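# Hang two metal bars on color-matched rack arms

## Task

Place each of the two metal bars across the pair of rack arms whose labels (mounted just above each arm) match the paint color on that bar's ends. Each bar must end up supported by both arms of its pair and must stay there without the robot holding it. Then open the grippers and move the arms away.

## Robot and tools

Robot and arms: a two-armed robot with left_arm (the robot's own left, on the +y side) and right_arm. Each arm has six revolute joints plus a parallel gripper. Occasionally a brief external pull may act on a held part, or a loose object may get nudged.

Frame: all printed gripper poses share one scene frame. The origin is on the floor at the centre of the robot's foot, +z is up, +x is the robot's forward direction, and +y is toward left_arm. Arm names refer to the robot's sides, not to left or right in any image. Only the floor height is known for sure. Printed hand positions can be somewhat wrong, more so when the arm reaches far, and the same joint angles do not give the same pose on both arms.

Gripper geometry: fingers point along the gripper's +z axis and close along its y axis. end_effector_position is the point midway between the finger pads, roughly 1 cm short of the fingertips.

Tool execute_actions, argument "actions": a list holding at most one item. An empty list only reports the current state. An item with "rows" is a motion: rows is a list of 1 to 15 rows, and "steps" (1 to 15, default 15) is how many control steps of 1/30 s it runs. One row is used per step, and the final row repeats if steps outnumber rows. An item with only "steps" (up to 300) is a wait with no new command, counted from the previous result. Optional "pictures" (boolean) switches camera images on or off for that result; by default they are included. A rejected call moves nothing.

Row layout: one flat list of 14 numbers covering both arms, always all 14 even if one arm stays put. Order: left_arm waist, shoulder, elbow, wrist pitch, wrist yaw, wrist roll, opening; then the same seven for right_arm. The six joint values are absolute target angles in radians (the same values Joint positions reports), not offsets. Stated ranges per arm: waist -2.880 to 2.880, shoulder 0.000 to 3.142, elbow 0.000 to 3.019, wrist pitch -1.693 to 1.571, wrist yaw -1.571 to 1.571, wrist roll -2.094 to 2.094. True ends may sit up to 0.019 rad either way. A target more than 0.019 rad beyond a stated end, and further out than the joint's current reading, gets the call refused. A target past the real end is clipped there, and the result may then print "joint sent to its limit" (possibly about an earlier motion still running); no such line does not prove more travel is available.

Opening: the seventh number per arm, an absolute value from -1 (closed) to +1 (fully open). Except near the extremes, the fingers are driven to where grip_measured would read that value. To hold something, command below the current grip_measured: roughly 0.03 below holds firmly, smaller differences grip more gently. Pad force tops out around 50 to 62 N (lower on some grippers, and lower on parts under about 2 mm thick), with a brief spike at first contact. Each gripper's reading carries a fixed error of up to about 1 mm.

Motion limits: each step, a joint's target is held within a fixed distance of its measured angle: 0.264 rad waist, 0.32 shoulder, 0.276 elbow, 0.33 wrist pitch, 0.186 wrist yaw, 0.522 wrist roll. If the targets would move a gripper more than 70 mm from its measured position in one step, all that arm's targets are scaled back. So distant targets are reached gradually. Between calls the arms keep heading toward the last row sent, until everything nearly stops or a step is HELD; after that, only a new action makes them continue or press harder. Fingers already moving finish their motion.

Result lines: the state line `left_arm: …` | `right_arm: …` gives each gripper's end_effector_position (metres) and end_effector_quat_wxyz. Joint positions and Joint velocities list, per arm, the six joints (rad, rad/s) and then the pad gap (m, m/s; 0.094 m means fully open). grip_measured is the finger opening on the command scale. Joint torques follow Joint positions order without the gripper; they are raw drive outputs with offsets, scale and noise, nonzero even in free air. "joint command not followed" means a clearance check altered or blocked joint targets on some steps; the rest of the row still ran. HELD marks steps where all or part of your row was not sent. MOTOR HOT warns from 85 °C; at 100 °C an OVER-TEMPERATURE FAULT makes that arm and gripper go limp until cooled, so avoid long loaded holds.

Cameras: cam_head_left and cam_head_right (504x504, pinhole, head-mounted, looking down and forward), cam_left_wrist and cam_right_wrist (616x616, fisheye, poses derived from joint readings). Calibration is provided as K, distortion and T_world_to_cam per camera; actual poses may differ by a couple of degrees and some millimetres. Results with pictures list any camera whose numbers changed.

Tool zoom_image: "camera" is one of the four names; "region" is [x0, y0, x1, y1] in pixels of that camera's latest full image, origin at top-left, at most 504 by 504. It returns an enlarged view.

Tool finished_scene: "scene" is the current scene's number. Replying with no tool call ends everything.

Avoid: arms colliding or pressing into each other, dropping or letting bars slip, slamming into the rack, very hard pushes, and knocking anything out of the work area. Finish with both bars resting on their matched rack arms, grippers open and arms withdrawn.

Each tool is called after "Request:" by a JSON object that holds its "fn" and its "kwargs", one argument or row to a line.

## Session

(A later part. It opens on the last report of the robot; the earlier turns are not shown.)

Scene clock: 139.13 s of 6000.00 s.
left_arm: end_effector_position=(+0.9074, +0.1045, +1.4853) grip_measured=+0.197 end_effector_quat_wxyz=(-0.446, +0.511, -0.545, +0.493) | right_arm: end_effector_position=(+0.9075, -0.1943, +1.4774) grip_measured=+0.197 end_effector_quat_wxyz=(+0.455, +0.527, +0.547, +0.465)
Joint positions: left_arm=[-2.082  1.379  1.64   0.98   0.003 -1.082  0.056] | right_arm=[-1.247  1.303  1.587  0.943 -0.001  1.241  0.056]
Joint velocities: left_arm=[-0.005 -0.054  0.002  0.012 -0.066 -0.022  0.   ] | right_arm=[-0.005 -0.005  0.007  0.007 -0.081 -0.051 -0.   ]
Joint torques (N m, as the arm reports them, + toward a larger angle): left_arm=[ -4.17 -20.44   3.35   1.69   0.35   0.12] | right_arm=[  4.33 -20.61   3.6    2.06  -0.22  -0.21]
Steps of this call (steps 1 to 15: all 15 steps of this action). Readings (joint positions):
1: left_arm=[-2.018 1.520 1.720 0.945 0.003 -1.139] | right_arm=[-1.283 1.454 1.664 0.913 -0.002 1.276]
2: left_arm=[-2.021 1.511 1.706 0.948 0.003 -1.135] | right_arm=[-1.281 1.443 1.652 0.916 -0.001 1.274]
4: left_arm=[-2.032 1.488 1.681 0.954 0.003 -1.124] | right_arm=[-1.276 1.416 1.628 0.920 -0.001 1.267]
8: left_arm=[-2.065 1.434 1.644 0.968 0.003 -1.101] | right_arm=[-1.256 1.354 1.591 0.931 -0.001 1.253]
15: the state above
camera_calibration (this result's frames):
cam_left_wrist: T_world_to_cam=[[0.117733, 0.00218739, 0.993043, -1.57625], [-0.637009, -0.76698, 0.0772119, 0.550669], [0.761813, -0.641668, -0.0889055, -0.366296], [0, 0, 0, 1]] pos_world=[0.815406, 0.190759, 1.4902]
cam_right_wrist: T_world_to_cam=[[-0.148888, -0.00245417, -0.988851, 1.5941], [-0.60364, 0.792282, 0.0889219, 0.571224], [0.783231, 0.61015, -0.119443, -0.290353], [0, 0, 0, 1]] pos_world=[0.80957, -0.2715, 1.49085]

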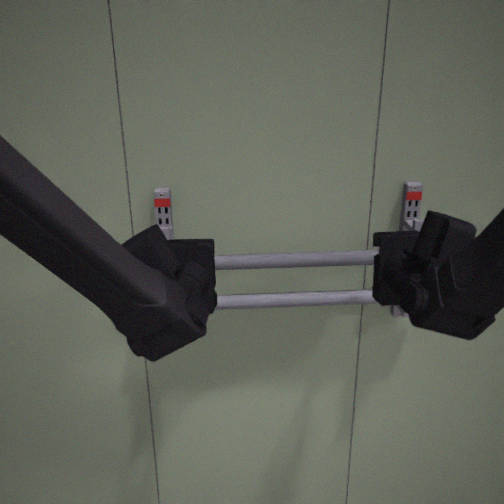

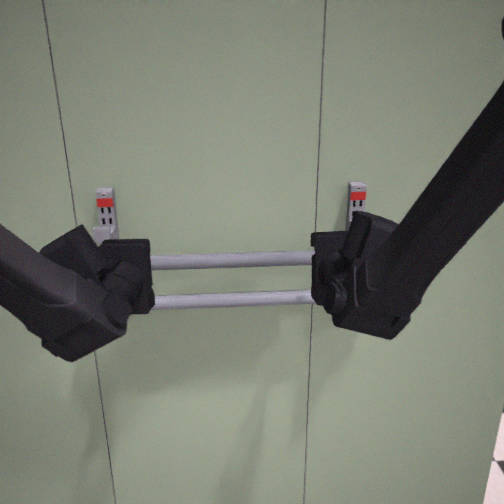

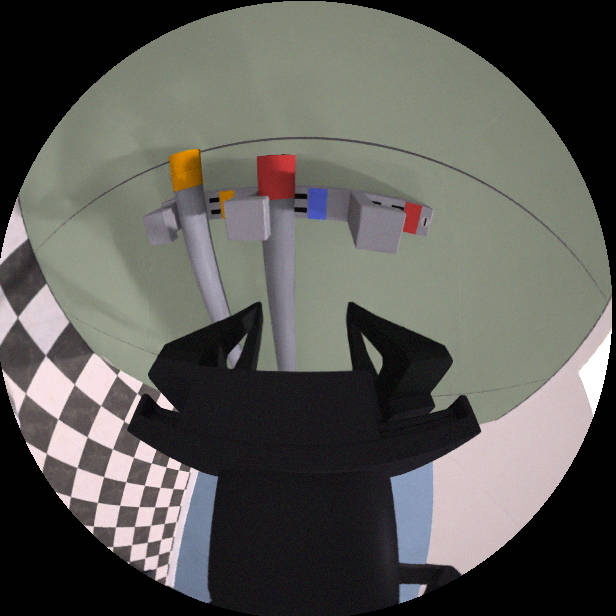

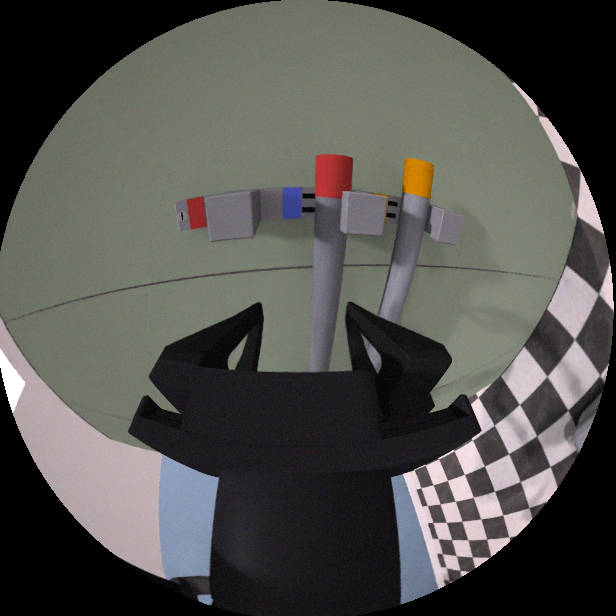

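Request:
{"fn": "execute_actions", "kwargs": {
  "actions": []
}}

Scene clock: 151.60 s of 6000.00 s.
left_arm: end_effector_position=(+0.9068, +0.1044, +1.4851) grip_measured=+0.197 end_effector_quat_wxyz=(-0.447, +0.510, -0.546, +0.492) | right_arm: end_effector_position=(+0.9057, -0.1936, +1.4754) grip_measured=+0.197 end_effector_quat_wxyz=(+0.453, +0.527, +0.549, +0.464)
Joint positions: left_arm=[-2.082  1.378  1.637  0.981  0.003 -1.078  0.056] | right_arm=[-1.247  1.304  1.582  0.943 -0.001  1.239  0.056]
Joint velocities: left_arm=[-0.005 -0.005 -0.007 -0.002 -0.066  0.007 -0.001] | right_arm=[-0.005 -0.015 -0.022 -0.002  0.037 -0.007  0.   ]
Joint torques (N m, as the arm reports them, + toward a larger angle): left_arm=[ -4.06 -20.75   3.54   1.77   0.36   0.11] | right_arm=[  4.29 -20.84   3.94   2.08  -0.2   -0.21]
Steps of this call (steps 1 to 15: the robot went on to your last target; steps 16 to 90: nothing new was sent; then 9.47 s passed at rest). Readings (joint positions):
1: left_arm=[-2.082 1.378 1.640 0.981 0.003 -1.081] | right_arm=[-1.247 1.303 1.587 0.943 -0.001 1.241]
2: left_arm=[-2.082 1.378 1.640 0.981 0.003 -1.081] | right_arm=[-1.247 1.304 1.586 0.943 -0.001 1.240]
4: left_arm=[-2.082 1.378 1.638 0.981 0.003 -1.080] | right_arm=[-1.247 1.304 1.583 0.943 -0.001 1.240]
8: left_arm=[-2.082 1.378 1.637 0.981 0.003 -1.079] | right_arm=[-1.247 1.304 1.582 0.943 -0.001 1.240]
90: the state above
All arms were judged still, so your last target was given up. Only a new action makes them travel on or press farther. Fingers that are still opening or closing keep moving.
camera_calibration (this result's frames):
cam_left_wrist: T_world_to_cam=[[0.118419, -0.00169478, 0.992962, -1.57605], [-0.637718, -0.766634, 0.0747446, 0.554475], [0.761112, -0.642082, -0.0918648, -0.360838], [0, 0, 0, 1]] pos_world=[0.814871, 0.190721, 1.49037]
cam_right_wrist: T_world_to_cam=[[-0.153467, -0.00487006, -0.988142, 1.5944], [-0.604739, 0.79132, 0.090021, 0.568907], [0.781498, 0.611383, -0.124386, -0.280501], [0, 0, 0, 1]] pos_world=[0.807939, -0.270929, 1.48939]

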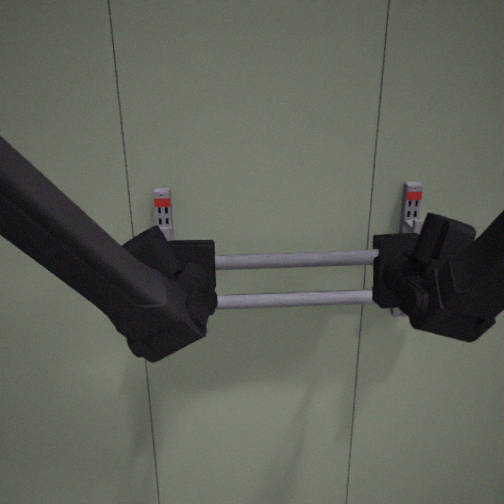

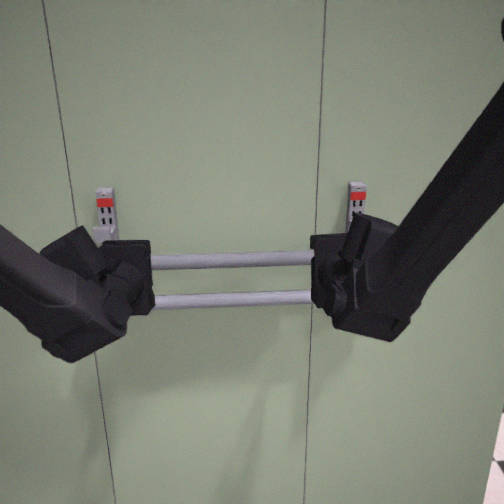

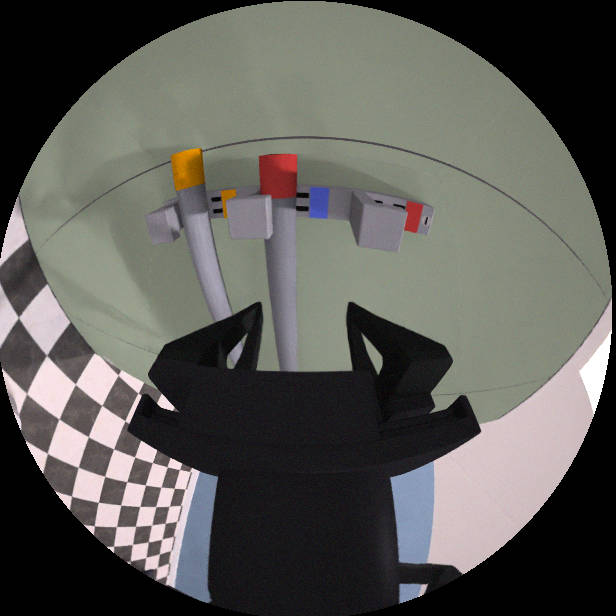

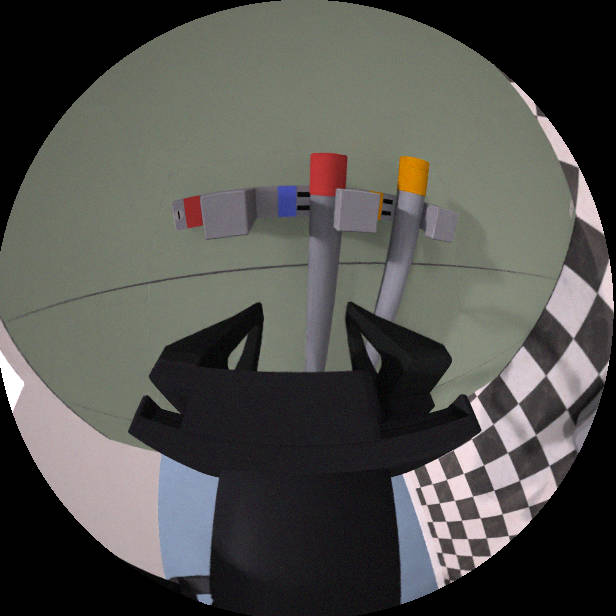

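Request:
{"fn": "execute_actions", "kwargs": {
  "actions": [
    {"rows":[[-2.082,1.398,1.637,0.981,0,-1.078,0.2,-1.245,1.308,1.582,0.943,0,1.239,0.2],[-2.082,1.402,1.637,0.981,0,-1.078,0.2,-1.245,1.312,1.582,0.943,0,1.239,0.2],[-2.082,1.406,1.637,0.981,0,-1.078,0.2,-1.245,1.316,1.582,0.943,0,1.239,0.2],[-2.082,1.410,1.637,0.981,0,-1.078,0.2,-1.245,1.320,1.582,0.943,0,1.239,0.2],[-2.082,1.414,1.637,0.981,0,-1.078,0.2,-1.245,1.324,1.582,0.943,0,1.239,0.2],[-2.082,1.418,1.637,0.981,0,-1.078,0.2,-1.245,1.328,1.582,0.943,0,1.239,0.2],[-2.082,1.422,1.637,0.981,0,-1.078,0.2,-1.245,1.332,1.582,0.943,0,1.239,0.2],[-2.082,1.426,1.637,0.981,0,-1.078,0.2,-1.245,1.336,1.582,0.943,0,1.239,0.2],[-2.082,1.428,1.637,0.981,0,-1.078,0.2,-1.245,1.338,1.582,0.943,0,1.239,0.2]],"steps":15}
  ],
  "pictures": false
}}

Scene clock: 155.03 s of 6000.00 s.
left_arm: end_effector_position=(+0.8965, +0.0922, +1.4626) grip_measured=+0.197 end_effector_quat_wxyz=(-0.435, +0.513, -0.557, +0.488) | right_arm: end_effector_position=(+0.8955, -0.1848, +1.4495) grip_measured=+0.197 end_effector_quat_wxyz=(+0.441, +0.532, +0.559, +0.458)
Joint positions: left_arm=[-2.082  1.411  1.637  0.981  0.003 -1.078  0.056] | right_arm=[-1.247  1.339  1.582  0.943 -0.001  1.239  0.056]
Joint velocities: left_arm=[-0.015  0.073  0.022 -0.022  0.037 -0.022  0.001] | right_arm=[ 0.015  0.063 -0.012 -0.002 -0.022  0.022 -0.001]
Joint torques (N m, as the arm reports them, + toward a larger angle): left_arm=[ -4.08 -20.47   3.37   1.17   0.35   0.06] | right_arm=[  3.53 -21.     3.72   1.51  -0.21  -0.1 ]
Steps of this call (steps 1 to 88: nothing new was sent; steps 89 to 103: all 15 steps of this action). Readings (joint positions):
89: left_arm=[-2.082 1.378 1.637 0.981 0.003 -1.078] | right_arm=[-1.247 1.304 1.582 0.943 -0.001 1.239]
90: left_arm=[-2.082 1.378 1.637 0.981 0.003 -1.078] | right_arm=[-1.247 1.304 1.582 0.943 -0.001 1.239]
92: left_arm=[-2.082 1.379 1.637 0.981 0.003 -1.078] | right_arm=[-1.247 1.305 1.582 0.943 -0.001 1.239]
96: left_arm=[-2.082 1.386 1.637 0.981 0.003 -1.078] | right_arm=[-1.247 1.314 1.582 0.943 -0.001 1.239]
103: the state above

Request:
{"fn": "execute_actions", "kwargs": {
  "actions": [
    {"rows":[[-2.082,1.428,1.660,0.970,0,-1.08,0.2,-1.244,1.338,1.605,0.937,0,1.238,0.2],[-2.082,1.431,1.672,0.962,0,-1.08,0.2,-1.244,1.341,1.617,0.930,0,1.238,0.2],[-2.082,1.434,1.683,0.954,0,-1.08,0.2,-1.244,1.344,1.628,0.923,0,1.238,0.2],[-2.082,1.438,1.694,0.946,0,-1.08,0.2,-1.244,1.348,1.639,0.915,0,1.238,0.2],[-2.082,1.441,1.706,0.938,0,-1.08,0.2,-1.244,1.351,1.651,0.908,0,1.238,0.2],[-2.082,1.445,1.717,0.930,0,-1.08,0.2,-1.244,1.355,1.662,0.900,0,1.238,0.2],[-2.082,1.448,1.729,0.921,0,-1.08,0.2,-1.244,1.358,1.674,0.892,0,1.238,0.2],[-2.082,1.452,1.740,0.913,0,-1.08,0.2,-1.244,1.362,1.685,0.885,0,1.238,0.2],[-2.082,1.455,1.752,0.905,0,-1.08,0.2,-1.244,1.365,1.697,0.877,0,1.238,0.2],[-2.082,1.459,1.763,0.897,0,-1.08,0.2,-1.244,1.369,1.708,0.870,0,1.238,0.2],[-2.082,1.462,1.775,0.888,0,-1.08,0.2,-1.244,1.372,1.720,0.862,0,1.238,0.2],[-2.082,1.466,1.786,0.880,0,-1.08,0.2,-1.244,1.376,1.731,0.854,0,1.238,0.2]],"steps":15}
  ]
}}

Scene clock: 159.90 s of 6000.00 s.
left_arm: end_effector_position=(+0.9295, +0.0950, +1.4687) grip_measured=+0.197 end_effector_quat_wxyz=(-0.438, +0.512, -0.554, +0.489) | right_arm: end_effector_position=(+0.9279, -0.1874, +1.4551) grip_measured=+0.197 end_effector_quat_wxyz=(+0.444, +0.531, +0.557, +0.459)
Joint positions: left_arm=[-2.082  1.44   1.756  0.9    0.003 -1.078  0.056] | right_arm=[-1.247  1.367  1.698  0.863 -0.001  1.239  0.056]
Joint velocities: left_arm=[ 0.005  0.005  0.066 -0.051 -0.022  0.022 -0.   ] | right_arm=[-0.015  0.005  0.076 -0.037 -0.051 -0.095  0.001]
Joint torques (N m, as the arm reports them, + toward a larger angle): left_arm=[ -4.26 -19.73   5.63   0.63   0.34   0.03] | right_arm=[  3.81 -20.8    6.42   1.33  -0.19  -0.11]
Steps of this call (steps 1 to 15: the robot went on to your last target; steps 16 to 90: nothing new was sent; then 1.37 s passed at rest; steps 91 to 105: all 15 steps of this action). Readings (joint positions):
91: left_arm=[-2.082 1.414 1.637 0.981 0.003 -1.078] | right_arm=[-1.247 1.341 1.582 0.943 -0.001 1.239]
92: left_arm=[-2.082 1.414 1.638 0.980 0.003 -1.078] | right_arm=[-1.247 1.341 1.582 0.942 -0.001 1.239]
94: left_arm=[-2.082 1.415 1.644 0.973 0.003 -1.078] | right_arm=[-1.247 1.342 1.588 0.933 -0.001 1.239]
98: left_arm=[-2.082 1.426 1.686 0.945 0.003 -1.078] | right_arm=[-1.247 1.353 1.629 0.905 -0.001 1.239]
105: the state above
camera_calibration (this result's frames):
cam_left_wrist: T_world_to_cam=[[0.138941, -0.00347342, 0.990295, -1.57742], [-0.644728, -0.759354, 0.0877934, 0.549655], [0.751679, -0.650669, -0.107745, -0.352756], [0, 0, 0, 1]] pos_world=[0.838706, 0.182376, 1.47585]
cam_right_wrist: T_world_to_cam=[[-0.179843, -0.00573797, -0.983679, 1.59559], [-0.609081, 0.785888, 0.106772, 0.557893], [0.772448, 0.618343, -0.144831, -0.264716], [0, 0, 0, 1]] pos_world=[0.831237, -0.2656, 1.47164]

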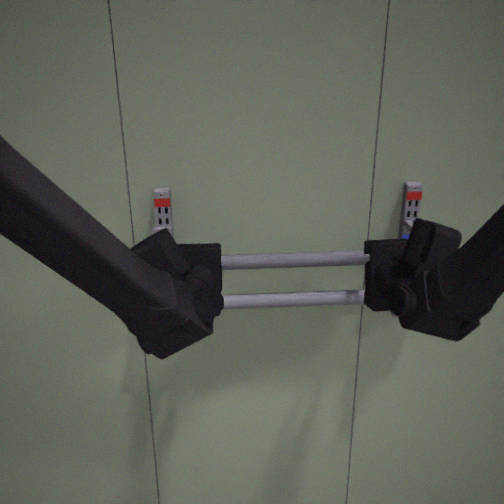

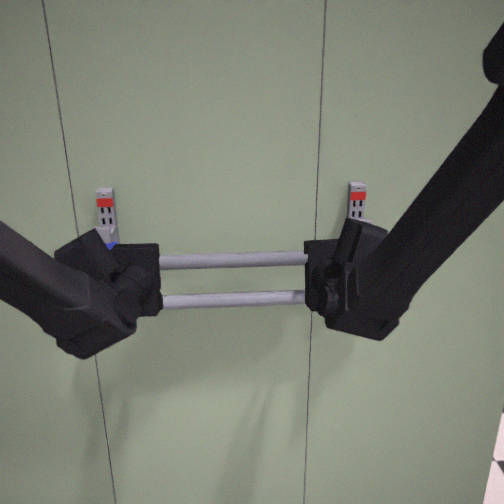

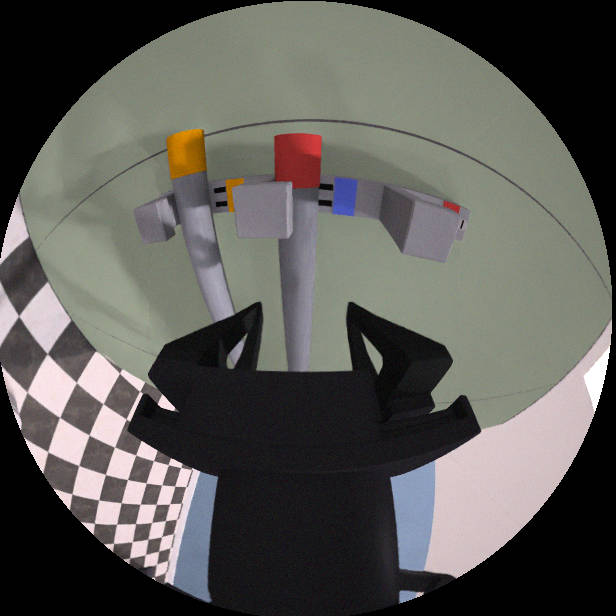

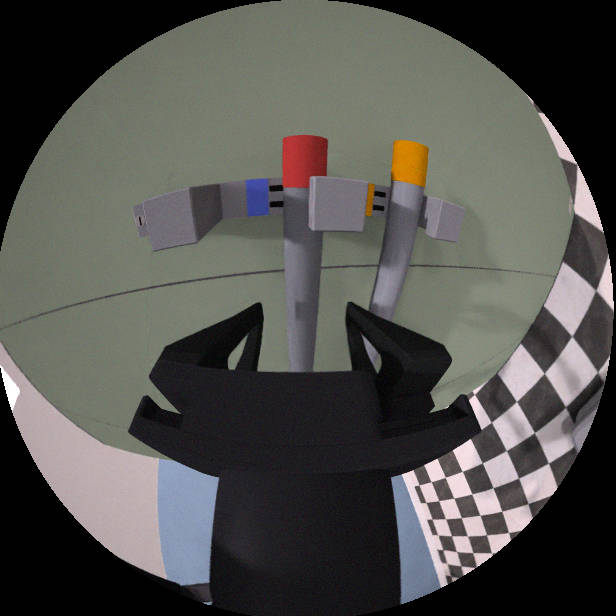

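Request:
{"fn": "execute_actions", "kwargs": {
  "actions": [
    {"rows":[[-2.082,1.474,1.790,0.880,0,-1.082,0.2,-1.243,1.380,1.735,0.854,0,1.238,0.2],[-2.082,1.479,1.800,0.872,0,-1.082,0.2,-1.243,1.385,1.745,0.847,0,1.238,0.2],[-2.082,1.482,1.811,0.864,0,-1.082,0.2,-1.243,1.389,1.756,0.839,0,1.238,0.2],[-2.082,1.486,1.821,0.856,0,-1.082,0.2,-1.243,1.392,1.766,0.832,0,1.238,0.2],[-2.082,1.489,1.832,0.848,0,-1.082,0.2,-1.243,1.396,1.777,0.824,0,1.238,0.2],[-2.082,1.492,1.842,0.840,0,-1.082,0.2,-1.243,1.400,1.787,0.817,0,1.238,0.2],[-2.082,1.496,1.853,0.832,0,-1.082,0.2,-1.243,1.403,1.798,0.809,0,1.238,0.2],[-2.082,1.499,1.863,0.824,0,-1.082,0.2,-1.243,1.407,1.808,0.802,0,1.238,0.2],[-2.082,1.502,1.874,0.816,0,-1.082,0.2,-1.243,1.411,1.819,0.794,0,1.238,0.2],[-2.082,1.505,1.885,0.808,0,-1.082,0.2,-1.243,1.414,1.830,0.787,0,1.238,0.2],[-2.082,1.508,1.895,0.800,0,-1.082,0.2,-1.243,1.418,1.840,0.779,0,1.238,0.2],[-2.082,1.511,1.906,0.790,0,-1.082,0.2,-1.243,1.421,1.851,0.772,0,1.238,0.2]],"steps":15}
  ],
  "pictures": false
}}

Request:
{"fn": "execute_actions", "kwargs": {
  "actions": [
    {"steps":10}
  ]
}}

Scene clock: 164.67 s of 6000.00 s.
left_arm: end_effector_position=(+0.9502, +0.0873, +1.4552) grip_measured=+0.197 end_effector_quat_wxyz=(-0.427, +0.514, -0.563, +0.486) | right_arm: end_effector_position=(+0.9518, -0.1848, +1.4458) grip_measured=+0.197 end_effector_quat_wxyz=(+0.438, +0.534, +0.562, +0.456)
Joint positions: left_arm=[-2.082  1.492  1.868  0.808  0.003 -1.078  0.056] | right_arm=[-1.247  1.416  1.812  0.78  -0.001  1.239  0.056]
Joint velocities: left_arm=[ 0.005  0.005  0.046 -0.061  0.037  0.022 -0.   ] | right_arm=[-0.005  0.005  0.051 -0.051  0.007 -0.051  0.   ]
Joint torques (N m, as the arm reports them, + toward a larger angle): left_arm=[ -4.55 -21.01   6.42   0.76   0.35   0.01] | right_arm=[  3.75 -22.01   7.39   1.33  -0.18  -0.11]
Steps of this call (steps 1 to 15: the robot went on to your last target; steps 16 to 90: nothing new was sent; then 1.27 s passed at rest; steps 91 to 105: all 15 steps of this action). Readings (joint positions):
91: left_arm=[-2.082 1.443 1.759 0.896 0.003 -1.078] | right_arm=[-1.247 1.370 1.701 0.860 -0.001 1.239]
92: left_arm=[-2.082 1.444 1.761 0.895 0.003 -1.078] | right_arm=[-1.247 1.371 1.702 0.859 -0.001 1.239]
94: left_arm=[-2.082 1.450 1.772 0.886 0.003 -1.078] | right_arm=[-1.247 1.376 1.713 0.851 -0.001 1.239]
98: left_arm=[-2.082 1.470 1.810 0.856 0.003 -1.078] | right_arm=[-1.247 1.394 1.753 0.823 -0.001 1.239]
105: the state above

Scene clock: 165.00 s of 6000.00 s.
left_arm: end_effector_position=(+0.9518, +0.0880, +1.4564) grip_measured=+0.197 end_effector_quat_wxyz=(-0.428, +0.514, -0.563, +0.486) | right_arm: end_effector_position=(+0.9525, -0.1850, +1.4462) grip_measured=+0.197 end_effector_quat_wxyz=(+0.438, +0.534, +0.562, +0.456)
Joint positions: left_arm=[-2.082  1.492  1.873  0.806  0.003 -1.078  0.056] | right_arm=[-1.247  1.416  1.814  0.778 -0.001  1.239  0.056]
Joint velocities: left_arm=[-0.005 -0.015 -0.007 -0.007 -0.022 -0.007  0.   ] | right_arm=[-0.015  0.005 -0.017 -0.022 -0.051  0.007 -0.   ]
Joint torques (N m, as the arm reports them, + toward a larger angle): left_arm=[ -4.59 -20.94   6.41   0.61   0.34   0.01] | right_arm=[  3.75 -21.66   7.32   1.29  -0.21  -0.11]
Steps of this call (steps 1 to 10: the robot went on to your last target). Readings (joint positions):
1: left_arm=[-2.082 1.492 1.870 0.808 0.003 -1.078] | right_arm=[-1.247 1.416 1.813 0.780 -0.001 1.239]
2: left_arm=[-2.082 1.492 1.872 0.807 0.003 -1.078] | right_arm=[-1.247 1.416 1.814 0.779 -0.001 1.239]
4: left_arm=[-2.082 1.492 1.873 0.807 0.003 -1.078] | right_arm=[-1.247 1.416 1.814 0.779 -0.001 1.239]
8: left_arm=[-2.082 1.492 1.873 0.806 0.003 -1.078] | right_arm=[-1.247 1.416 1.814 0.778 -0.001 1.239]
10: the state above
camera_calibration (this result's frames):
cam_left_wrist: T_world_to_cam=[[0.163984, -0.00597071, 0.986445, -1.58642], [-0.652835, -0.750329, 0.103984, 0.543078], [0.739537, -0.661038, -0.12694, -0.335019], [0, 0, 0, 1]] pos_world=[0.862448, 0.176555, 1.46592]
cam_right_wrist: T_world_to_cam=[[-0.196171, -0.00639638, -0.980549, 1.60222], [-0.61153, 0.782487, 0.11724, 0.558552], [0.766517, 0.622634, -0.157413, -0.261843], [0, 0, 0, 1]] pos_world=[0.856587, -0.263779, 1.46436]

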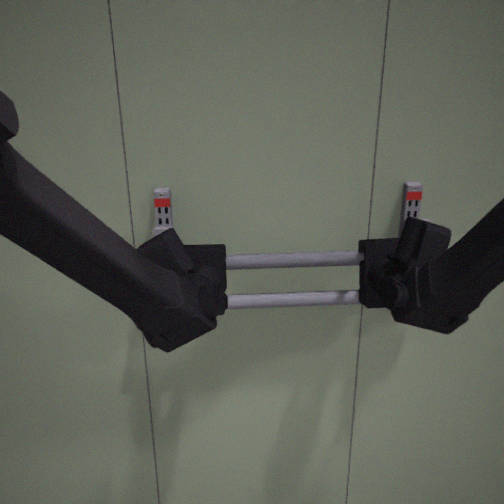

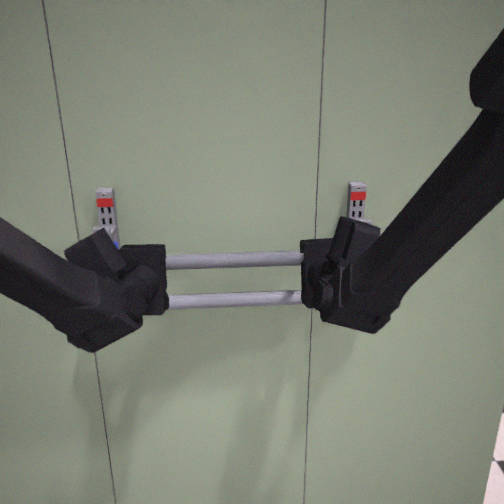

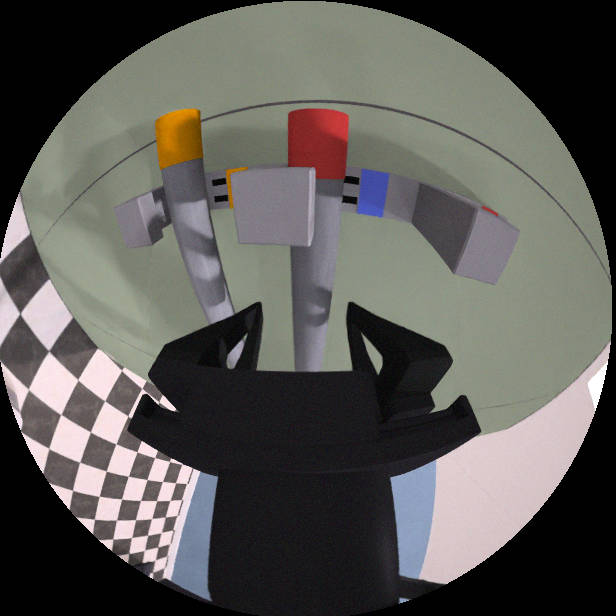

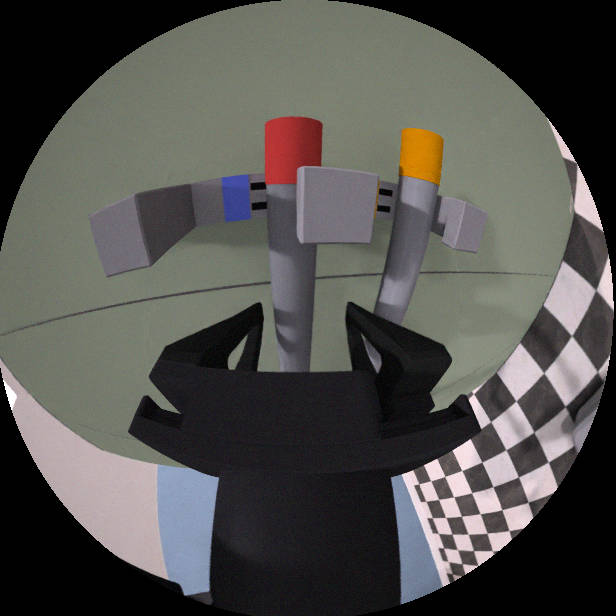

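Request:
{"fn": "execute_actions", "kwargs": {
  "actions": [
    {"rows":[[-2.082,1.505,1.910,0.795,0,-1.082,0.15,-1.243,1.418,1.856,0.775,0,1.238,0.15],[-2.082,1.500,1.914,0.8,0,-1.082,0.1,-1.243,1.416,1.861,0.778,0,1.238,0.1],[-2.082,1.500,1.917,0.8,0,-1.082,0.04,-1.243,1.416,1.866,0.778,0,1.238,0.04],[-2.082,1.500,1.917,0.8,0,-1.082,-0.03,-1.243,1.416,1.868,0.778,0,1.238,-0.03],[-2.082,1.500,1.917,0.8,0,-1.082,-0.1,-1.243,1.416,1.868,0.778,0,1.238,-0.1],[-2.082,1.500,1.917,0.8,0,-1.082,-0.17,-1.243,1.416,1.868,0.778,0,1.238,-0.17],[-2.082,1.500,1.917,0.8,0,-1.082,-0.24,-1.243,1.416,1.868,0.778,0,1.238,-0.24],[-2.082,1.500,1.917,0.8,0,-1.082,-0.3,-1.243,1.416,1.868,0.778,0,1.238,-0.3],[-2.082,1.500,1.917,0.8,0,-1.082,-0.36,-1.243,1.416,1.868,0.778,0,1.238,-0.36],[-2.082,1.500,1.917,0.8,0,-1.082,-0.41,-1.243,1.416,1.868,0.778,0,1.238,-0.41],[-2.082,1.500,1.917,0.8,0,-1.082,-0.45,-1.243,1.416,1.868,0.778,0,1.238,-0.44],[-2.082,1.500,1.917,0.8,0,-1.082,-0.48,-1.243,1.416,1.868,0.778,0,1.238,-0.47],[-2.082,1.500,1.917,0.8,0,-1.082,-0.51,-1.243,1.416,1.868,0.778,0,1.238,-0.5],[-2.082,1.500,1.917,0.8,0,-1.082,-0.54,-1.243,1.416,1.868,0.778,0,1.238,-0.53],[-2.082,1.500,1.917,0.8,0,-1.082,-0.56,-1.243,1.416,1.868,0.778,0,1.238,-0.56]],"steps":15}
  ],
  "pictures": false
}}

Request:
{"fn": "execute_actions", "kwargs": {
  "actions": [
    {"steps":10}
  ]
}}

Scene clock: 168.80 s of 6000.00 s.
left_arm: end_effector_position=(+0.9554, +0.0901, +1.4604) grip_measured=-0.509 end_effector_quat_wxyz=(-0.431, +0.513, -0.560, +0.487) | right_arm: end_effector_position=(+0.9585, -0.1874, +1.4524) grip_measured=-0.477 end_effector_quat_wxyz=(+0.443, +0.533, +0.557, +0.459)
Joint positions: left_arm=[-2.082  1.492  1.883  0.806  0.003 -1.078  0.023] | right_arm=[-1.247  1.418  1.832  0.777 -0.     1.241  0.025]
Joint velocities: left_arm=[-0.005 -0.005 -0.007  0.002  0.007 -0.007  0.   ] | right_arm=[-0.015 -0.005 -0.002 -0.007  0.022  0.022 -0.001]
Joint torques (N m, as the arm reports them, + toward a larger angle): left_arm=[ -4.74 -22.12   6.6    0.88   0.36  -0.01] | right_arm=[  3.74 -22.44   7.42   1.66  -0.24  -0.16]
Steps of this call (steps 1 to 15: the robot went on to your last target; steps 16 to 90: nothing new was sent; then 0.30 s passed at rest; steps 91 to 105: all 15 steps of this action). Readings (joint positions):
91: left_arm=[-2.082 1.492 1.873 0.806 0.003 -1.078] | right_arm=[-1.247 1.416 1.814 0.778 -0.001 1.239]
92: left_arm=[-2.082 1.492 1.873 0.806 0.003 -1.078] | right_arm=[-1.247 1.416 1.815 0.778 -0.001 1.239]
94: left_arm=[-2.082 1.492 1.876 0.806 0.003 -1.078] | right_arm=[-1.247 1.417 1.820 0.778 -0.001 1.239]
98: left_arm=[-2.082 1.492 1.881 0.806 0.003 -1.078] | right_arm=[-1.247 1.417 1.830 0.778 -0.001 1.239]
105: the state above

Scene clock: 169.13 s of 6000.00 s.
left_arm: end_effector_position=(+0.9554, +0.0901, +1.4604) grip_measured=-0.509 end_effector_quat_wxyz=(-0.431, +0.513, -0.560, +0.487) | right_arm: end_effector_position=(+0.9585, -0.1874, +1.4524) grip_measured=-0.477 end_effector_quat_wxyz=(+0.443, +0.533, +0.557, +0.459)
Joint positions: left_arm=[-2.082  1.492  1.883  0.806  0.003 -1.078  0.023] | right_arm=[-1.247  1.418  1.832  0.777 -0.     1.241  0.025]
Joint velocities: left_arm=[-0.005 -0.005 -0.007  0.012  0.037 -0.007  0.   ] | right_arm=[-0.005 -0.015  0.007  0.002 -0.037  0.007  0.   ]
Joint torques (N m, as the arm reports them, + toward a larger angle): left_arm=[ -4.53 -22.27   6.6    0.97   0.35   0.01] | right_arm=[  3.71 -22.58   7.39   1.61  -0.24  -0.14]
Steps of this call (steps 1 to 10: the robot went on to your last target). Readings (joint positions):
1: left_arm=[-2.082 1.492 1.883 0.806 0.003 -1.078] | right_arm=[-1.247 1.418 1.832 0.777 -0.000 1.241]
2: left_arm=[-2.082 1.492 1.883 0.806 0.003 -1.078] | right_arm=[-1.247 1.418 1.832 0.777 -0.000 1.241]
4: left_arm=[-2.082 1.492 1.883 0.806 0.003 -1.078] | right_arm=[-1.247 1.418 1.832 0.777 -0.000 1.241]
8: left_arm=[-2.082 1.492 1.883 0.806 0.003 -1.078] | right_arm=[-1.247 1.418 1.832 0.777 -0.000 1.241]
10: the state above
camera_calibration (this result's frames):
cam_left_wrist: T_world_to_cam=[[0.155432, -0.00507719, 0.987834, -1.58482], [-0.650122, -0.753428, 0.0984218, 0.552436], [0.743762, -0.65751, -0.120408, -0.349716], [0, 0, 0, 1]] pos_world=[0.865587, 0.178232, 1.46906]
cam_right_wrist: T_world_to_cam=[[-0.182424, -0.00355145, -0.983214, 1.60067], [-0.608189, 0.786133, 0.110003, 0.57137], [0.772546, 0.618047, -0.145569, -0.287846], [0, 0, 0, 1]] pos_world=[0.861875, -0.265586, 1.46905]

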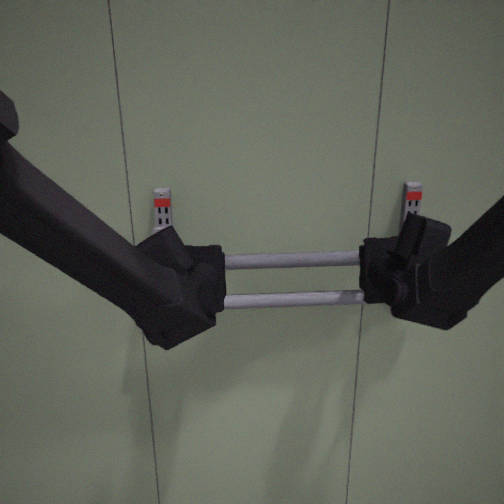

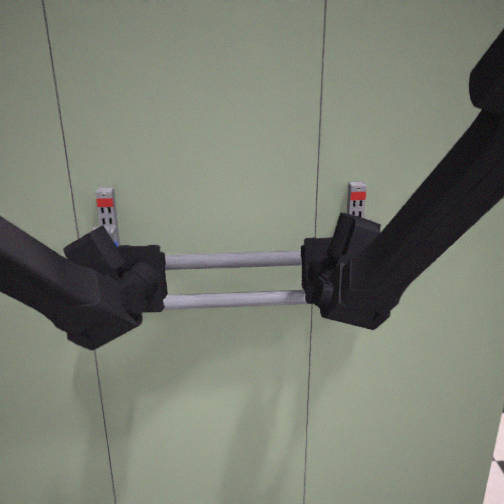

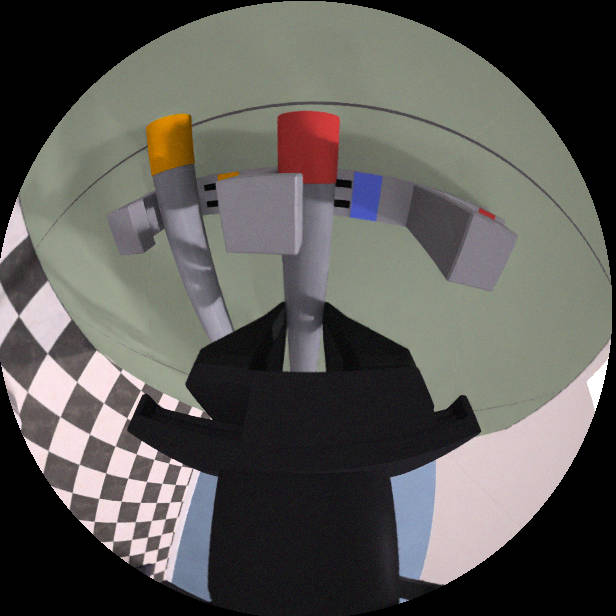

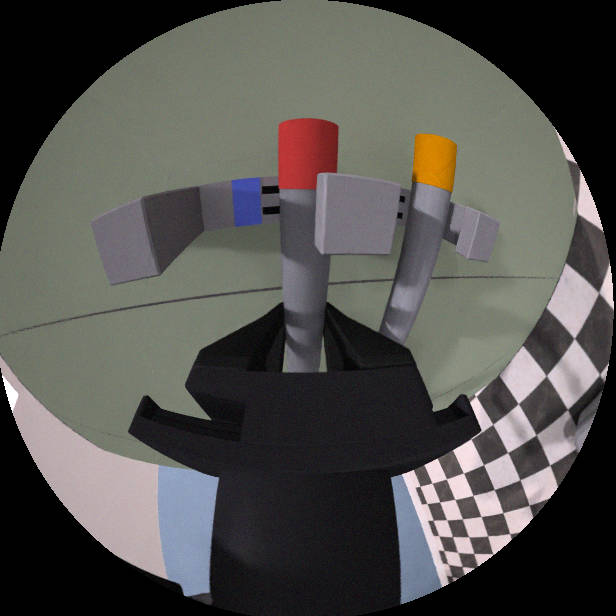

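Request:
{"fn": "execute_actions", "kwargs": {
  "actions": [
    {"rows":[[-2.086,1.487,1.914,0.81,0.002,-1.078,-0.56,-1.240,1.405,1.865,0.784,-0.002,1.238,-0.56],[-2.090,1.474,1.911,0.82,0.004,-1.076,-0.56,-1.236,1.394,1.862,0.790,-0.004,1.236,-0.56],[-2.095,1.461,1.908,0.83,0.006,-1.074,-0.56,-1.233,1.383,1.858,0.796,-0.006,1.234,-0.56],[-2.099,1.448,1.905,0.84,0.008,-1.072,-0.56,-1.229,1.372,1.855,0.802,-0.008,1.232,-0.56],[-2.103,1.436,1.903,0.848,0.01,-1.070,-0.56,-1.226,1.362,1.852,0.808,-0.01,1.231,-0.56],[-2.106,1.431,1.899,0.849,0.01,-1.067,-0.56,-1.224,1.357,1.848,0.809,-0.01,1.229,-0.56],[-2.108,1.427,1.895,0.850,0.01,-1.065,-0.56,-1.222,1.353,1.845,0.810,-0.01,1.227,-0.56],[-2.111,1.422,1.892,0.850,0.01,-1.062,-0.56,-1.220,1.348,1.841,0.811,-0.01,1.225,-0.56],[-2.113,1.418,1.888,0.851,0.01,-1.060,-0.56,-1.218,1.344,1.837,0.812,-0.01,1.223,-0.56],[-2.116,1.413,1.884,0.852,0.01,-1.057,-0.56,-1.216,1.339,1.833,0.813,-0.01,1.221,-0.56],[-2.118,1.409,1.880,0.853,0.01,-1.055,-0.56,-1.215,1.334,1.830,0.814,-0.01,1.220,-0.56],[-2.121,1.404,1.876,0.854,0.01,-1.052,-0.56,-1.213,1.330,1.826,0.815,-0.01,1.218,-0.56],[-2.123,1.400,1.873,0.854,0.01,-1.050,-0.56,-1.211,1.325,1.822,0.816,-0.01,1.216,-0.56],[-2.126,1.396,1.869,0.855,0.01,-1.047,-0.56,-1.209,1.321,1.819,0.817,-0.01,1.214,-0.56],[-2.128,1.393,1.865,0.856,0.01,-1.045,-0.56,-1.207,1.318,1.815,0.818,-0.01,1.212,-0.56]],"steps":15}
  ],
  "pictures": false
}}

Request:
{"fn": "execute_actions", "kwargs": {
  "actions": [
    {"steps":10}
  ]
}}

Scene clock: 174.13 s of 6000.00 s.
left_arm: end_effector_position=(+0.9525, +0.0918, +1.4653) grip_measured=-0.509 end_effector_quat_wxyz=(-0.430, +0.513, -0.562, +0.485) | right_arm: end_effector_position=(+0.9550, -0.1862, +1.4563) grip_measured=-0.477 end_effector_quat_wxyz=(+0.439, +0.533, +0.558, +0.460)
Joint positions: left_arm=[-2.085  1.471  1.857  0.806 -0.001 -1.072  0.023] | right_arm=[-1.243  1.401  1.809  0.777 -0.002  1.241  0.025]
Joint velocities: left_arm=[-0.044 -0.093 -0.1    0.002 -0.007  0.051 -0.   ] | right_arm=[ 0.015 -0.083 -0.105  0.007  0.081 -0.037  0.001]
Joint torques (N m, as the arm reports them, + toward a larger angle): left_arm=[ -6.98 -28.73   5.2    2.69   0.82   0.2 ] | right_arm=[  6.35 -28.03   5.64   2.89  -0.52  -0.37]
Steps of this call (steps 1 to 15: the robot went on to your last target; steps 16 to 90: nothing new was sent; then 1.50 s passed at rest; steps 91 to 105: all 15 steps of this action). Readings (joint positions):
91: left_arm=[-2.082 1.492 1.883 0.806 0.003 -1.078] | right_arm=[-1.247 1.418 1.832 0.777 -0.000 1.241]
92: left_arm=[-2.082 1.492 1.883 0.806 0.003 -1.078] | right_arm=[-1.247 1.418 1.832 0.777 -0.000 1.241]
94: left_arm=[-2.082 1.490 1.883 0.806 0.003 -1.078] | right_arm=[-1.247 1.417 1.832 0.777 -0.001 1.241]
98: left_arm=[-2.082 1.488 1.882 0.806 0.003 -1.078] | right_arm=[-1.247 1.416 1.832 0.777 -0.003 1.241]
105: the state above

Scene clock: 174.47 s of 6000.00 s.
left_arm: end_effector_position=(+0.9554, +0.0919, +1.4781) grip_measured=-0.509 end_effector_quat_wxyz=(-0.434, +0.511, -0.559, +0.487) | right_arm: end_effector_position=(+0.9582, -0.1865, +1.4694) grip_measured=-0.477 end_effector_quat_wxyz=(+0.442, +0.531, +0.555, +0.463)
Joint positions: left_arm=[-2.097  1.454  1.85   0.806 -0.001 -1.059  0.023] | right_arm=[-1.234  1.383  1.803  0.777 -0.002  1.234  0.025]
Joint velocities: left_arm=[-0.024 -0.044  0.007 -0.002 -0.022 -0.007 -0.   ] | right_arm=[ 0.024 -0.034 -0.007 -0.002 -0.066 -0.051  0.001]
Joint torques (N m, as the arm reports them, + toward a larger angle): left_arm=[ -6.91 -27.88   5.29   2.82   0.9    0.12] | right_arm=[  5.84 -27.59   5.66   3.03  -0.56  -0.29]
Steps of this call (steps 1 to 10: the robot went on to your last target). Readings (joint positions):
1: left_arm=[-2.086 1.468 1.854 0.806 -0.001 -1.070] | right_arm=[-1.242 1.398 1.806 0.777 -0.002 1.241]
2: left_arm=[-2.087 1.466 1.852 0.806 -0.001 -1.069] | right_arm=[-1.241 1.396 1.804 0.777 -0.002 1.241]
4: left_arm=[-2.090 1.462 1.850 0.806 -0.001 -1.066] | right_arm=[-1.239 1.392 1.803 0.777 -0.002 1.240]
8: left_arm=[-2.095 1.456 1.850 0.806 -0.001 -1.061] | right_arm=[-1.236 1.385 1.803 0.777 -0.002 1.236]
10: the state above
camera_calibration (this result's frames):
cam_left_wrist: T_world_to_cam=[[0.150327, -0.0090722, 0.988595, -1.59819], [-0.650395, -0.754006, 0.0919807, 0.561938], [0.744572, -0.656805, -0.119248, -0.348898], [0, 0, 0, 1]] pos_world=[0.865513, 0.180047, 1.48667]
cam_right_wrist: T_world_to_cam=[[-0.175307, 0.00158196, -0.984513, 1.61337], [-0.611446, 0.783584, 0.110136, 0.571017], [0.771623, 0.621284, -0.1364, -0.297638], [0, 0, 0, 1]] pos_world=[0.861644, -0.265074, 1.4849]

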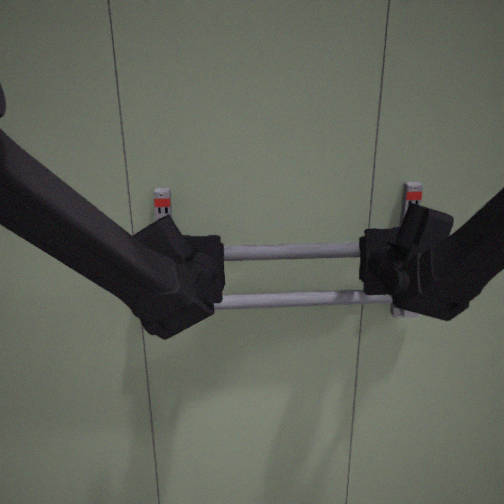

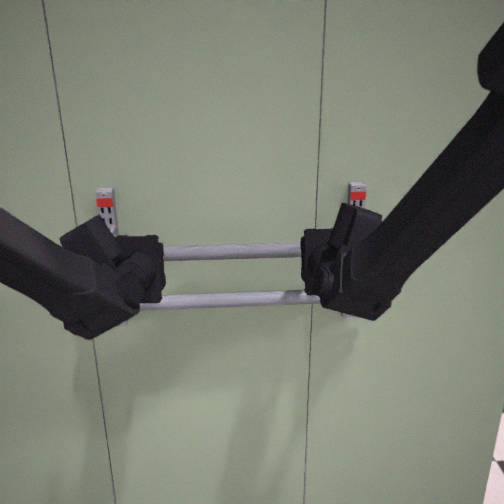

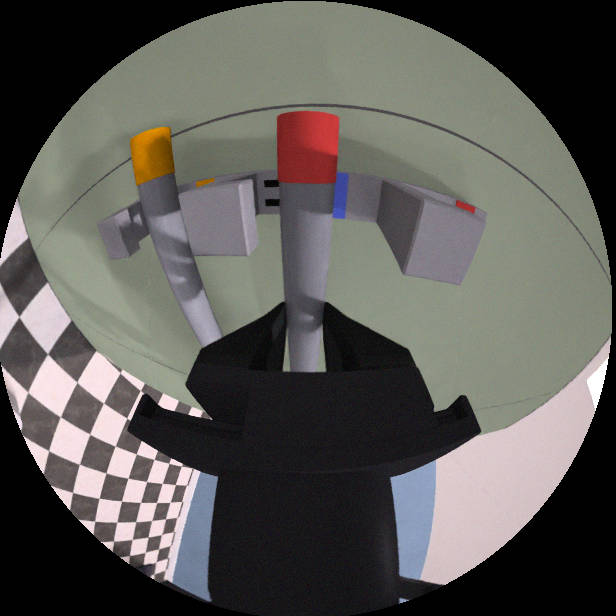

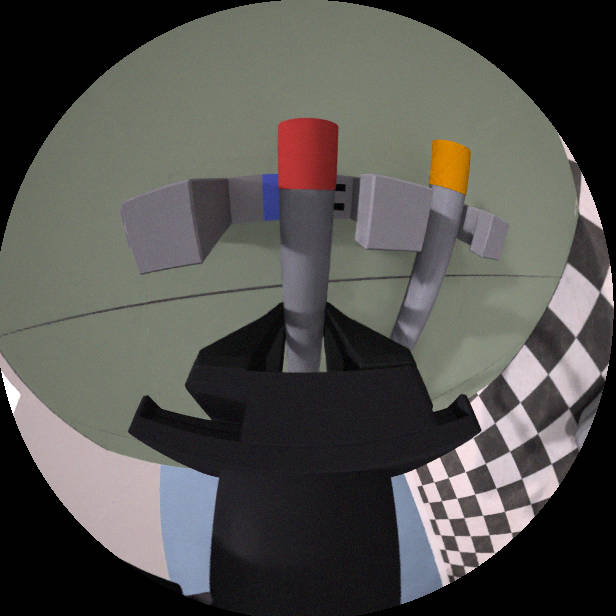

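Request:
{"fn": "execute_actions", "kwargs": {
  "actions": [
    {"rows":[[-2.130,1.391,1.865,0.860,0.01,-1.045,-0.56,-1.205,1.315,1.815,0.823,-0.01,1.212,-0.56],[-2.132,1.389,1.865,0.864,0.01,-1.045,-0.56,-1.203,1.312,1.815,0.828,-0.01,1.212,-0.56],[-2.134,1.387,1.865,0.868,0.01,-1.045,-0.56,-1.201,1.310,1.815,0.833,-0.01,1.212,-0.56],[-2.134,1.387,1.865,0.872,0.01,-1.045,-0.56,-1.201,1.310,1.815,0.838,-0.01,1.212,-0.56]],"steps":15}
  ],
  "pictures": false
}}

Scene clock: 177.00 s of 6000.00 s.
left_arm: end_effector_position=(+0.9559, +0.0924, +1.4826) grip_measured=-0.509 end_effector_quat_wxyz=(-0.439, +0.510, -0.554, +0.490) | right_arm: end_effector_position=(+0.9592, -0.1863, +1.4745) grip_measured=-0.477 end_effector_quat_wxyz=(+0.447, +0.529, +0.551, +0.466)
Joint positions: left_arm=[-2.101  1.453  1.849  0.821 -0.001 -1.057  0.023] | right_arm=[-1.23   1.38   1.802  0.791 -0.002  1.23   0.025]
Joint velocities: left_arm=[ 0.005  0.005  0.007 -0.007 -0.022  0.007  0.   ] | right_arm=[-0.005 -0.015 -0.012  0.007  0.037  0.066  0.   ]
Joint torques (N m, as the arm reports them, + toward a larger angle): left_arm=[ -6.8  -28.41   5.38   2.82   0.91   0.14] | right_arm=[  5.91 -28.03   5.73   3.24  -0.55  -0.29]
Steps of this call (steps 1 to 30: the robot went on to your last target; steps 31 to 61: nothing new was sent; steps 62 to 76: all 15 steps of this action). Readings (joint positions):
62: left_arm=[-2.099 1.453 1.850 0.807 -0.001 -1.058] | right_arm=[-1.233 1.381 1.803 0.777 -0.002 1.232]
63: left_arm=[-2.099 1.453 1.850 0.808 -0.001 -1.058] | right_arm=[-1.232 1.381 1.803 0.778 -0.002 1.232]
65: left_arm=[-2.100 1.453 1.849 0.813 -0.001 -1.058] | right_arm=[-1.231 1.381 1.803 0.783 -0.002 1.231]
69: left_arm=[-2.101 1.453 1.849 0.820 -0.001 -1.057] | right_arm=[-1.230 1.380 1.802 0.789 -0.002 1.230]
76: the state above

Request:
{"fn": "execute_actions", "kwargs": {
  "actions": [
    {"rows":[[-2.134,1.381,1.865,0.874,0.01,-1.045,-0.56,-1.201,1.304,1.815,0.840,-0.01,1.212,-0.56],[-2.134,1.376,1.862,0.878,0.01,-1.045,-0.56,-1.201,1.299,1.812,0.844,-0.01,1.212,-0.56],[-2.134,1.372,1.854,0.885,0.01,-1.045,-0.56,-1.201,1.295,1.804,0.851,-0.01,1.212,-0.56],[-2.134,1.368,1.843,0.893,0.01,-1.045,-0.56,-1.201,1.291,1.793,0.858,-0.01,1.212,-0.56],[-2.134,1.364,1.831,0.901,0.01,-1.045,-0.56,-1.201,1.287,1.781,0.866,-0.01,1.212,-0.56],[-2.134,1.360,1.819,0.909,0.01,-1.045,-0.56,-1.201,1.283,1.769,0.873,-0.01,1.212,-0.56],[-2.134,1.356,1.807,0.917,0.01,-1.045,-0.56,-1.201,1.279,1.757,0.881,-0.01,1.212,-0.56],[-2.134,1.352,1.795,0.925,0.01,-1.045,-0.56,-1.201,1.275,1.745,0.888,-0.01,1.212,-0.56],[-2.134,1.348,1.783,0.933,0.01,-1.045,-0.56,-1.201,1.271,1.733,0.896,-0.01,1.212,-0.56],[-2.134,1.344,1.771,0.941,0.01,-1.045,-0.56,-1.201,1.267,1.721,0.903,-0.01,1.212,-0.56],[-2.134,1.341,1.759,0.949,0.01,-1.045,-0.56,-1.201,1.264,1.709,0.911,-0.01,1.212,-0.56],[-2.134,1.338,1.747,0.957,0.01,-1.045,-0.56,-1.201,1.261,1.697,0.918,-0.01,1.212,-0.56],[-2.134,1.335,1.735,0.964,0.01,-1.045,-0.56,-1.201,1.258,1.685,0.925,-0.01,1.212,-0.56],[-2.134,1.332,1.722,0.971,0.01,-1.045,-0.56,-1.201,1.255,1.672,0.932,-0.01,1.212,-0.56],[-2.134,1.329,1.710,0.977,0.01,-1.045,-0.56,-1.201,1.252,1.660,0.938,-0.01,1.212,-0.56]],"steps":15}
  ],
  "pictures": false
}}

Request:
{"fn": "execute_actions", "kwargs": {
  "actions": [
    {"steps":10}
  ]
}}

Scene clock: 185.07 s of 6000.00 s.
left_arm: end_effector_position=(+0.9273, +0.0931, +1.4908) grip_measured=-0.509 end_effector_quat_wxyz=(-0.442, +0.508, -0.551, +0.493) | right_arm: end_effector_position=(+0.9301, -0.1851, +1.4830) grip_measured=-0.477 end_effector_quat_wxyz=(+0.450, +0.526, +0.548, +0.469)
Joint positions: left_arm=[-2.109  1.399  1.716  0.91   0.    -1.051  0.023] | right_arm=[-1.223  1.324  1.669  0.877 -0.004  1.224  0.025]
Joint velocities: left_arm=[-0.024 -0.142 -0.349  0.222  0.022  0.007 -0.001] | right_arm=[ 0.015 -0.161 -0.335  0.198 -0.007 -0.007 -0.001]
Joint torques (N m, as the arm reports them, + toward a larger angle): left_arm=[ -5.76 -27.17   4.89   2.81   0.87   0.08] | right_arm=[  5.25 -26.78   5.13   3.07  -0.46  -0.22]
Steps of this call (steps 1 to 15: the robot went on to your last target; steps 16 to 90: nothing new was sent; then 4.57 s passed at rest; steps 91 to 105: all 15 steps of this action). Readings (joint positions):
91: left_arm=[-2.101 1.453 1.849 0.821 -0.001 -1.057] | right_arm=[-1.230 1.380 1.802 0.791 -0.002 1.230]
92: left_arm=[-2.101 1.452 1.848 0.821 -0.001 -1.057] | right_arm=[-1.230 1.380 1.801 0.791 -0.002 1.230]
94: left_arm=[-2.101 1.450 1.842 0.824 -0.001 -1.057] | right_arm=[-1.230 1.377 1.795 0.795 -0.002 1.230]
98: left_arm=[-2.103 1.432 1.802 0.851 -0.001 -1.055] | right_arm=[-1.228 1.360 1.754 0.820 -0.003 1.229]
105: the state above

Scene clock: 185.40 s of 6000.00 s.
left_arm: end_effector_position=(+0.9219, +0.0932, +1.4910) grip_measured=-0.509 end_effector_quat_wxyz=(-0.442, +0.508, -0.551, +0.493) | right_arm: end_effector_position=(+0.9247, -0.1851, +1.4830) grip_measured=-0.477 end_effector_quat_wxyz=(+0.450, +0.526, +0.548, +0.469)
Joint positions: left_arm=[-2.109  1.392  1.694  0.925  0.    -1.05   0.023] | right_arm=[-1.223  1.317  1.648  0.892 -0.004  1.224  0.025]
Joint velocities: left_arm=[ 0.005 -0.015  0.012 -0.012 -0.051  0.066 -0.   ] | right_arm=[ 0.005 -0.015  0.002 -0.022 -0.022 -0.051  0.   ]
Joint torques (N m, as the arm reports them, + toward a larger angle): left_arm=[ -6.   -27.     4.82   2.81   0.85   0.08] | right_arm=[  5.27 -26.43   5.16   3.22  -0.47  -0.22]
Steps of this call (steps 1 to 10: the robot went on to your last target). Readings (joint positions):
1: left_arm=[-2.109 1.395 1.706 0.917 0.000 -1.051] | right_arm=[-1.223 1.320 1.659 0.884 -0.004 1.224]
2: left_arm=[-2.109 1.393 1.699 0.921 0.000 -1.051] | right_arm=[-1.223 1.318 1.652 0.887 -0.004 1.224]
4: left_arm=[-2.109 1.392 1.695 0.925 0.000 -1.051] | right_arm=[-1.223 1.317 1.648 0.891 -0.004 1.224]
8: left_arm=[-2.109 1.392 1.694 0.925 0.000 -1.050] | right_arm=[-1.223 1.317 1.648 0.892 -0.004 1.224]
10: the state above
camera_calibration (this result's frames):
cam_left_wrist: T_world_to_cam=[[0.125401, -0.00463464, 0.992095, -1.58855], [-0.646431, -0.758958, 0.0781635, 0.557298], [0.752597, -0.651123, -0.0981702, -0.360982], [0, 0, 0, 1]] pos_world=[0.831134, 0.18056, 1.49699]
cam_right_wrist: T_world_to_cam=[[-0.149856, 0.00228357, -0.988705, 1.60377], [-0.612006, 0.785178, 0.0945741, 0.571902], [0.776526, 0.619266, -0.116266, -0.305573], [0, 0, 0, 1]] pos_world=[0.827628, -0.263476, 1.49604]

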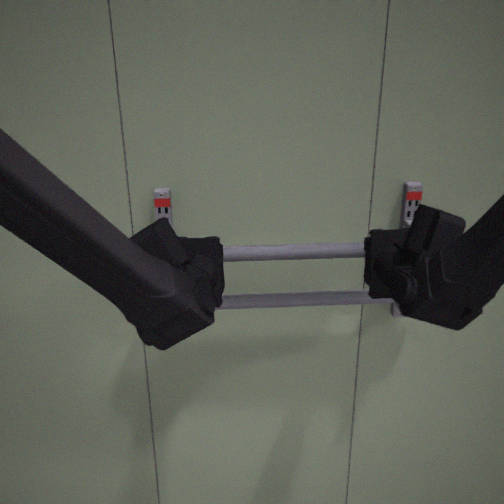

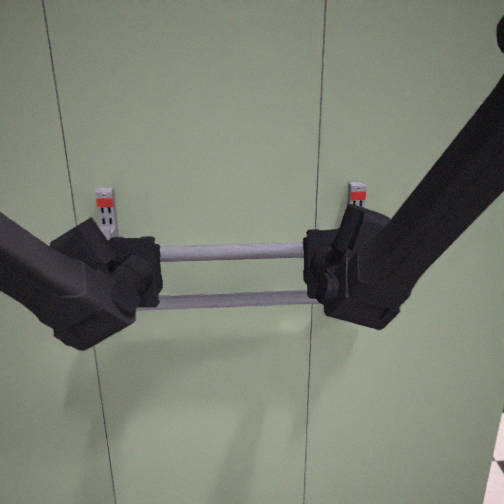

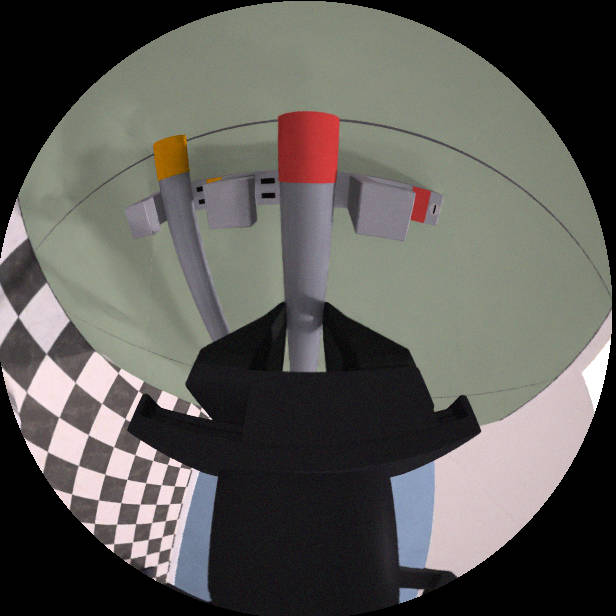

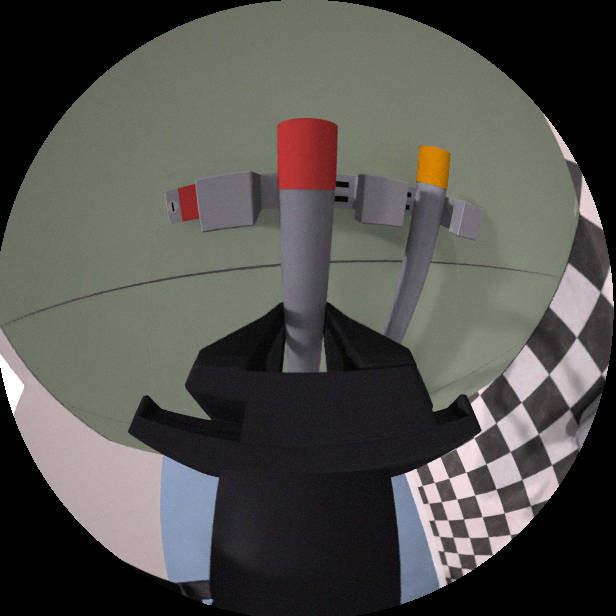

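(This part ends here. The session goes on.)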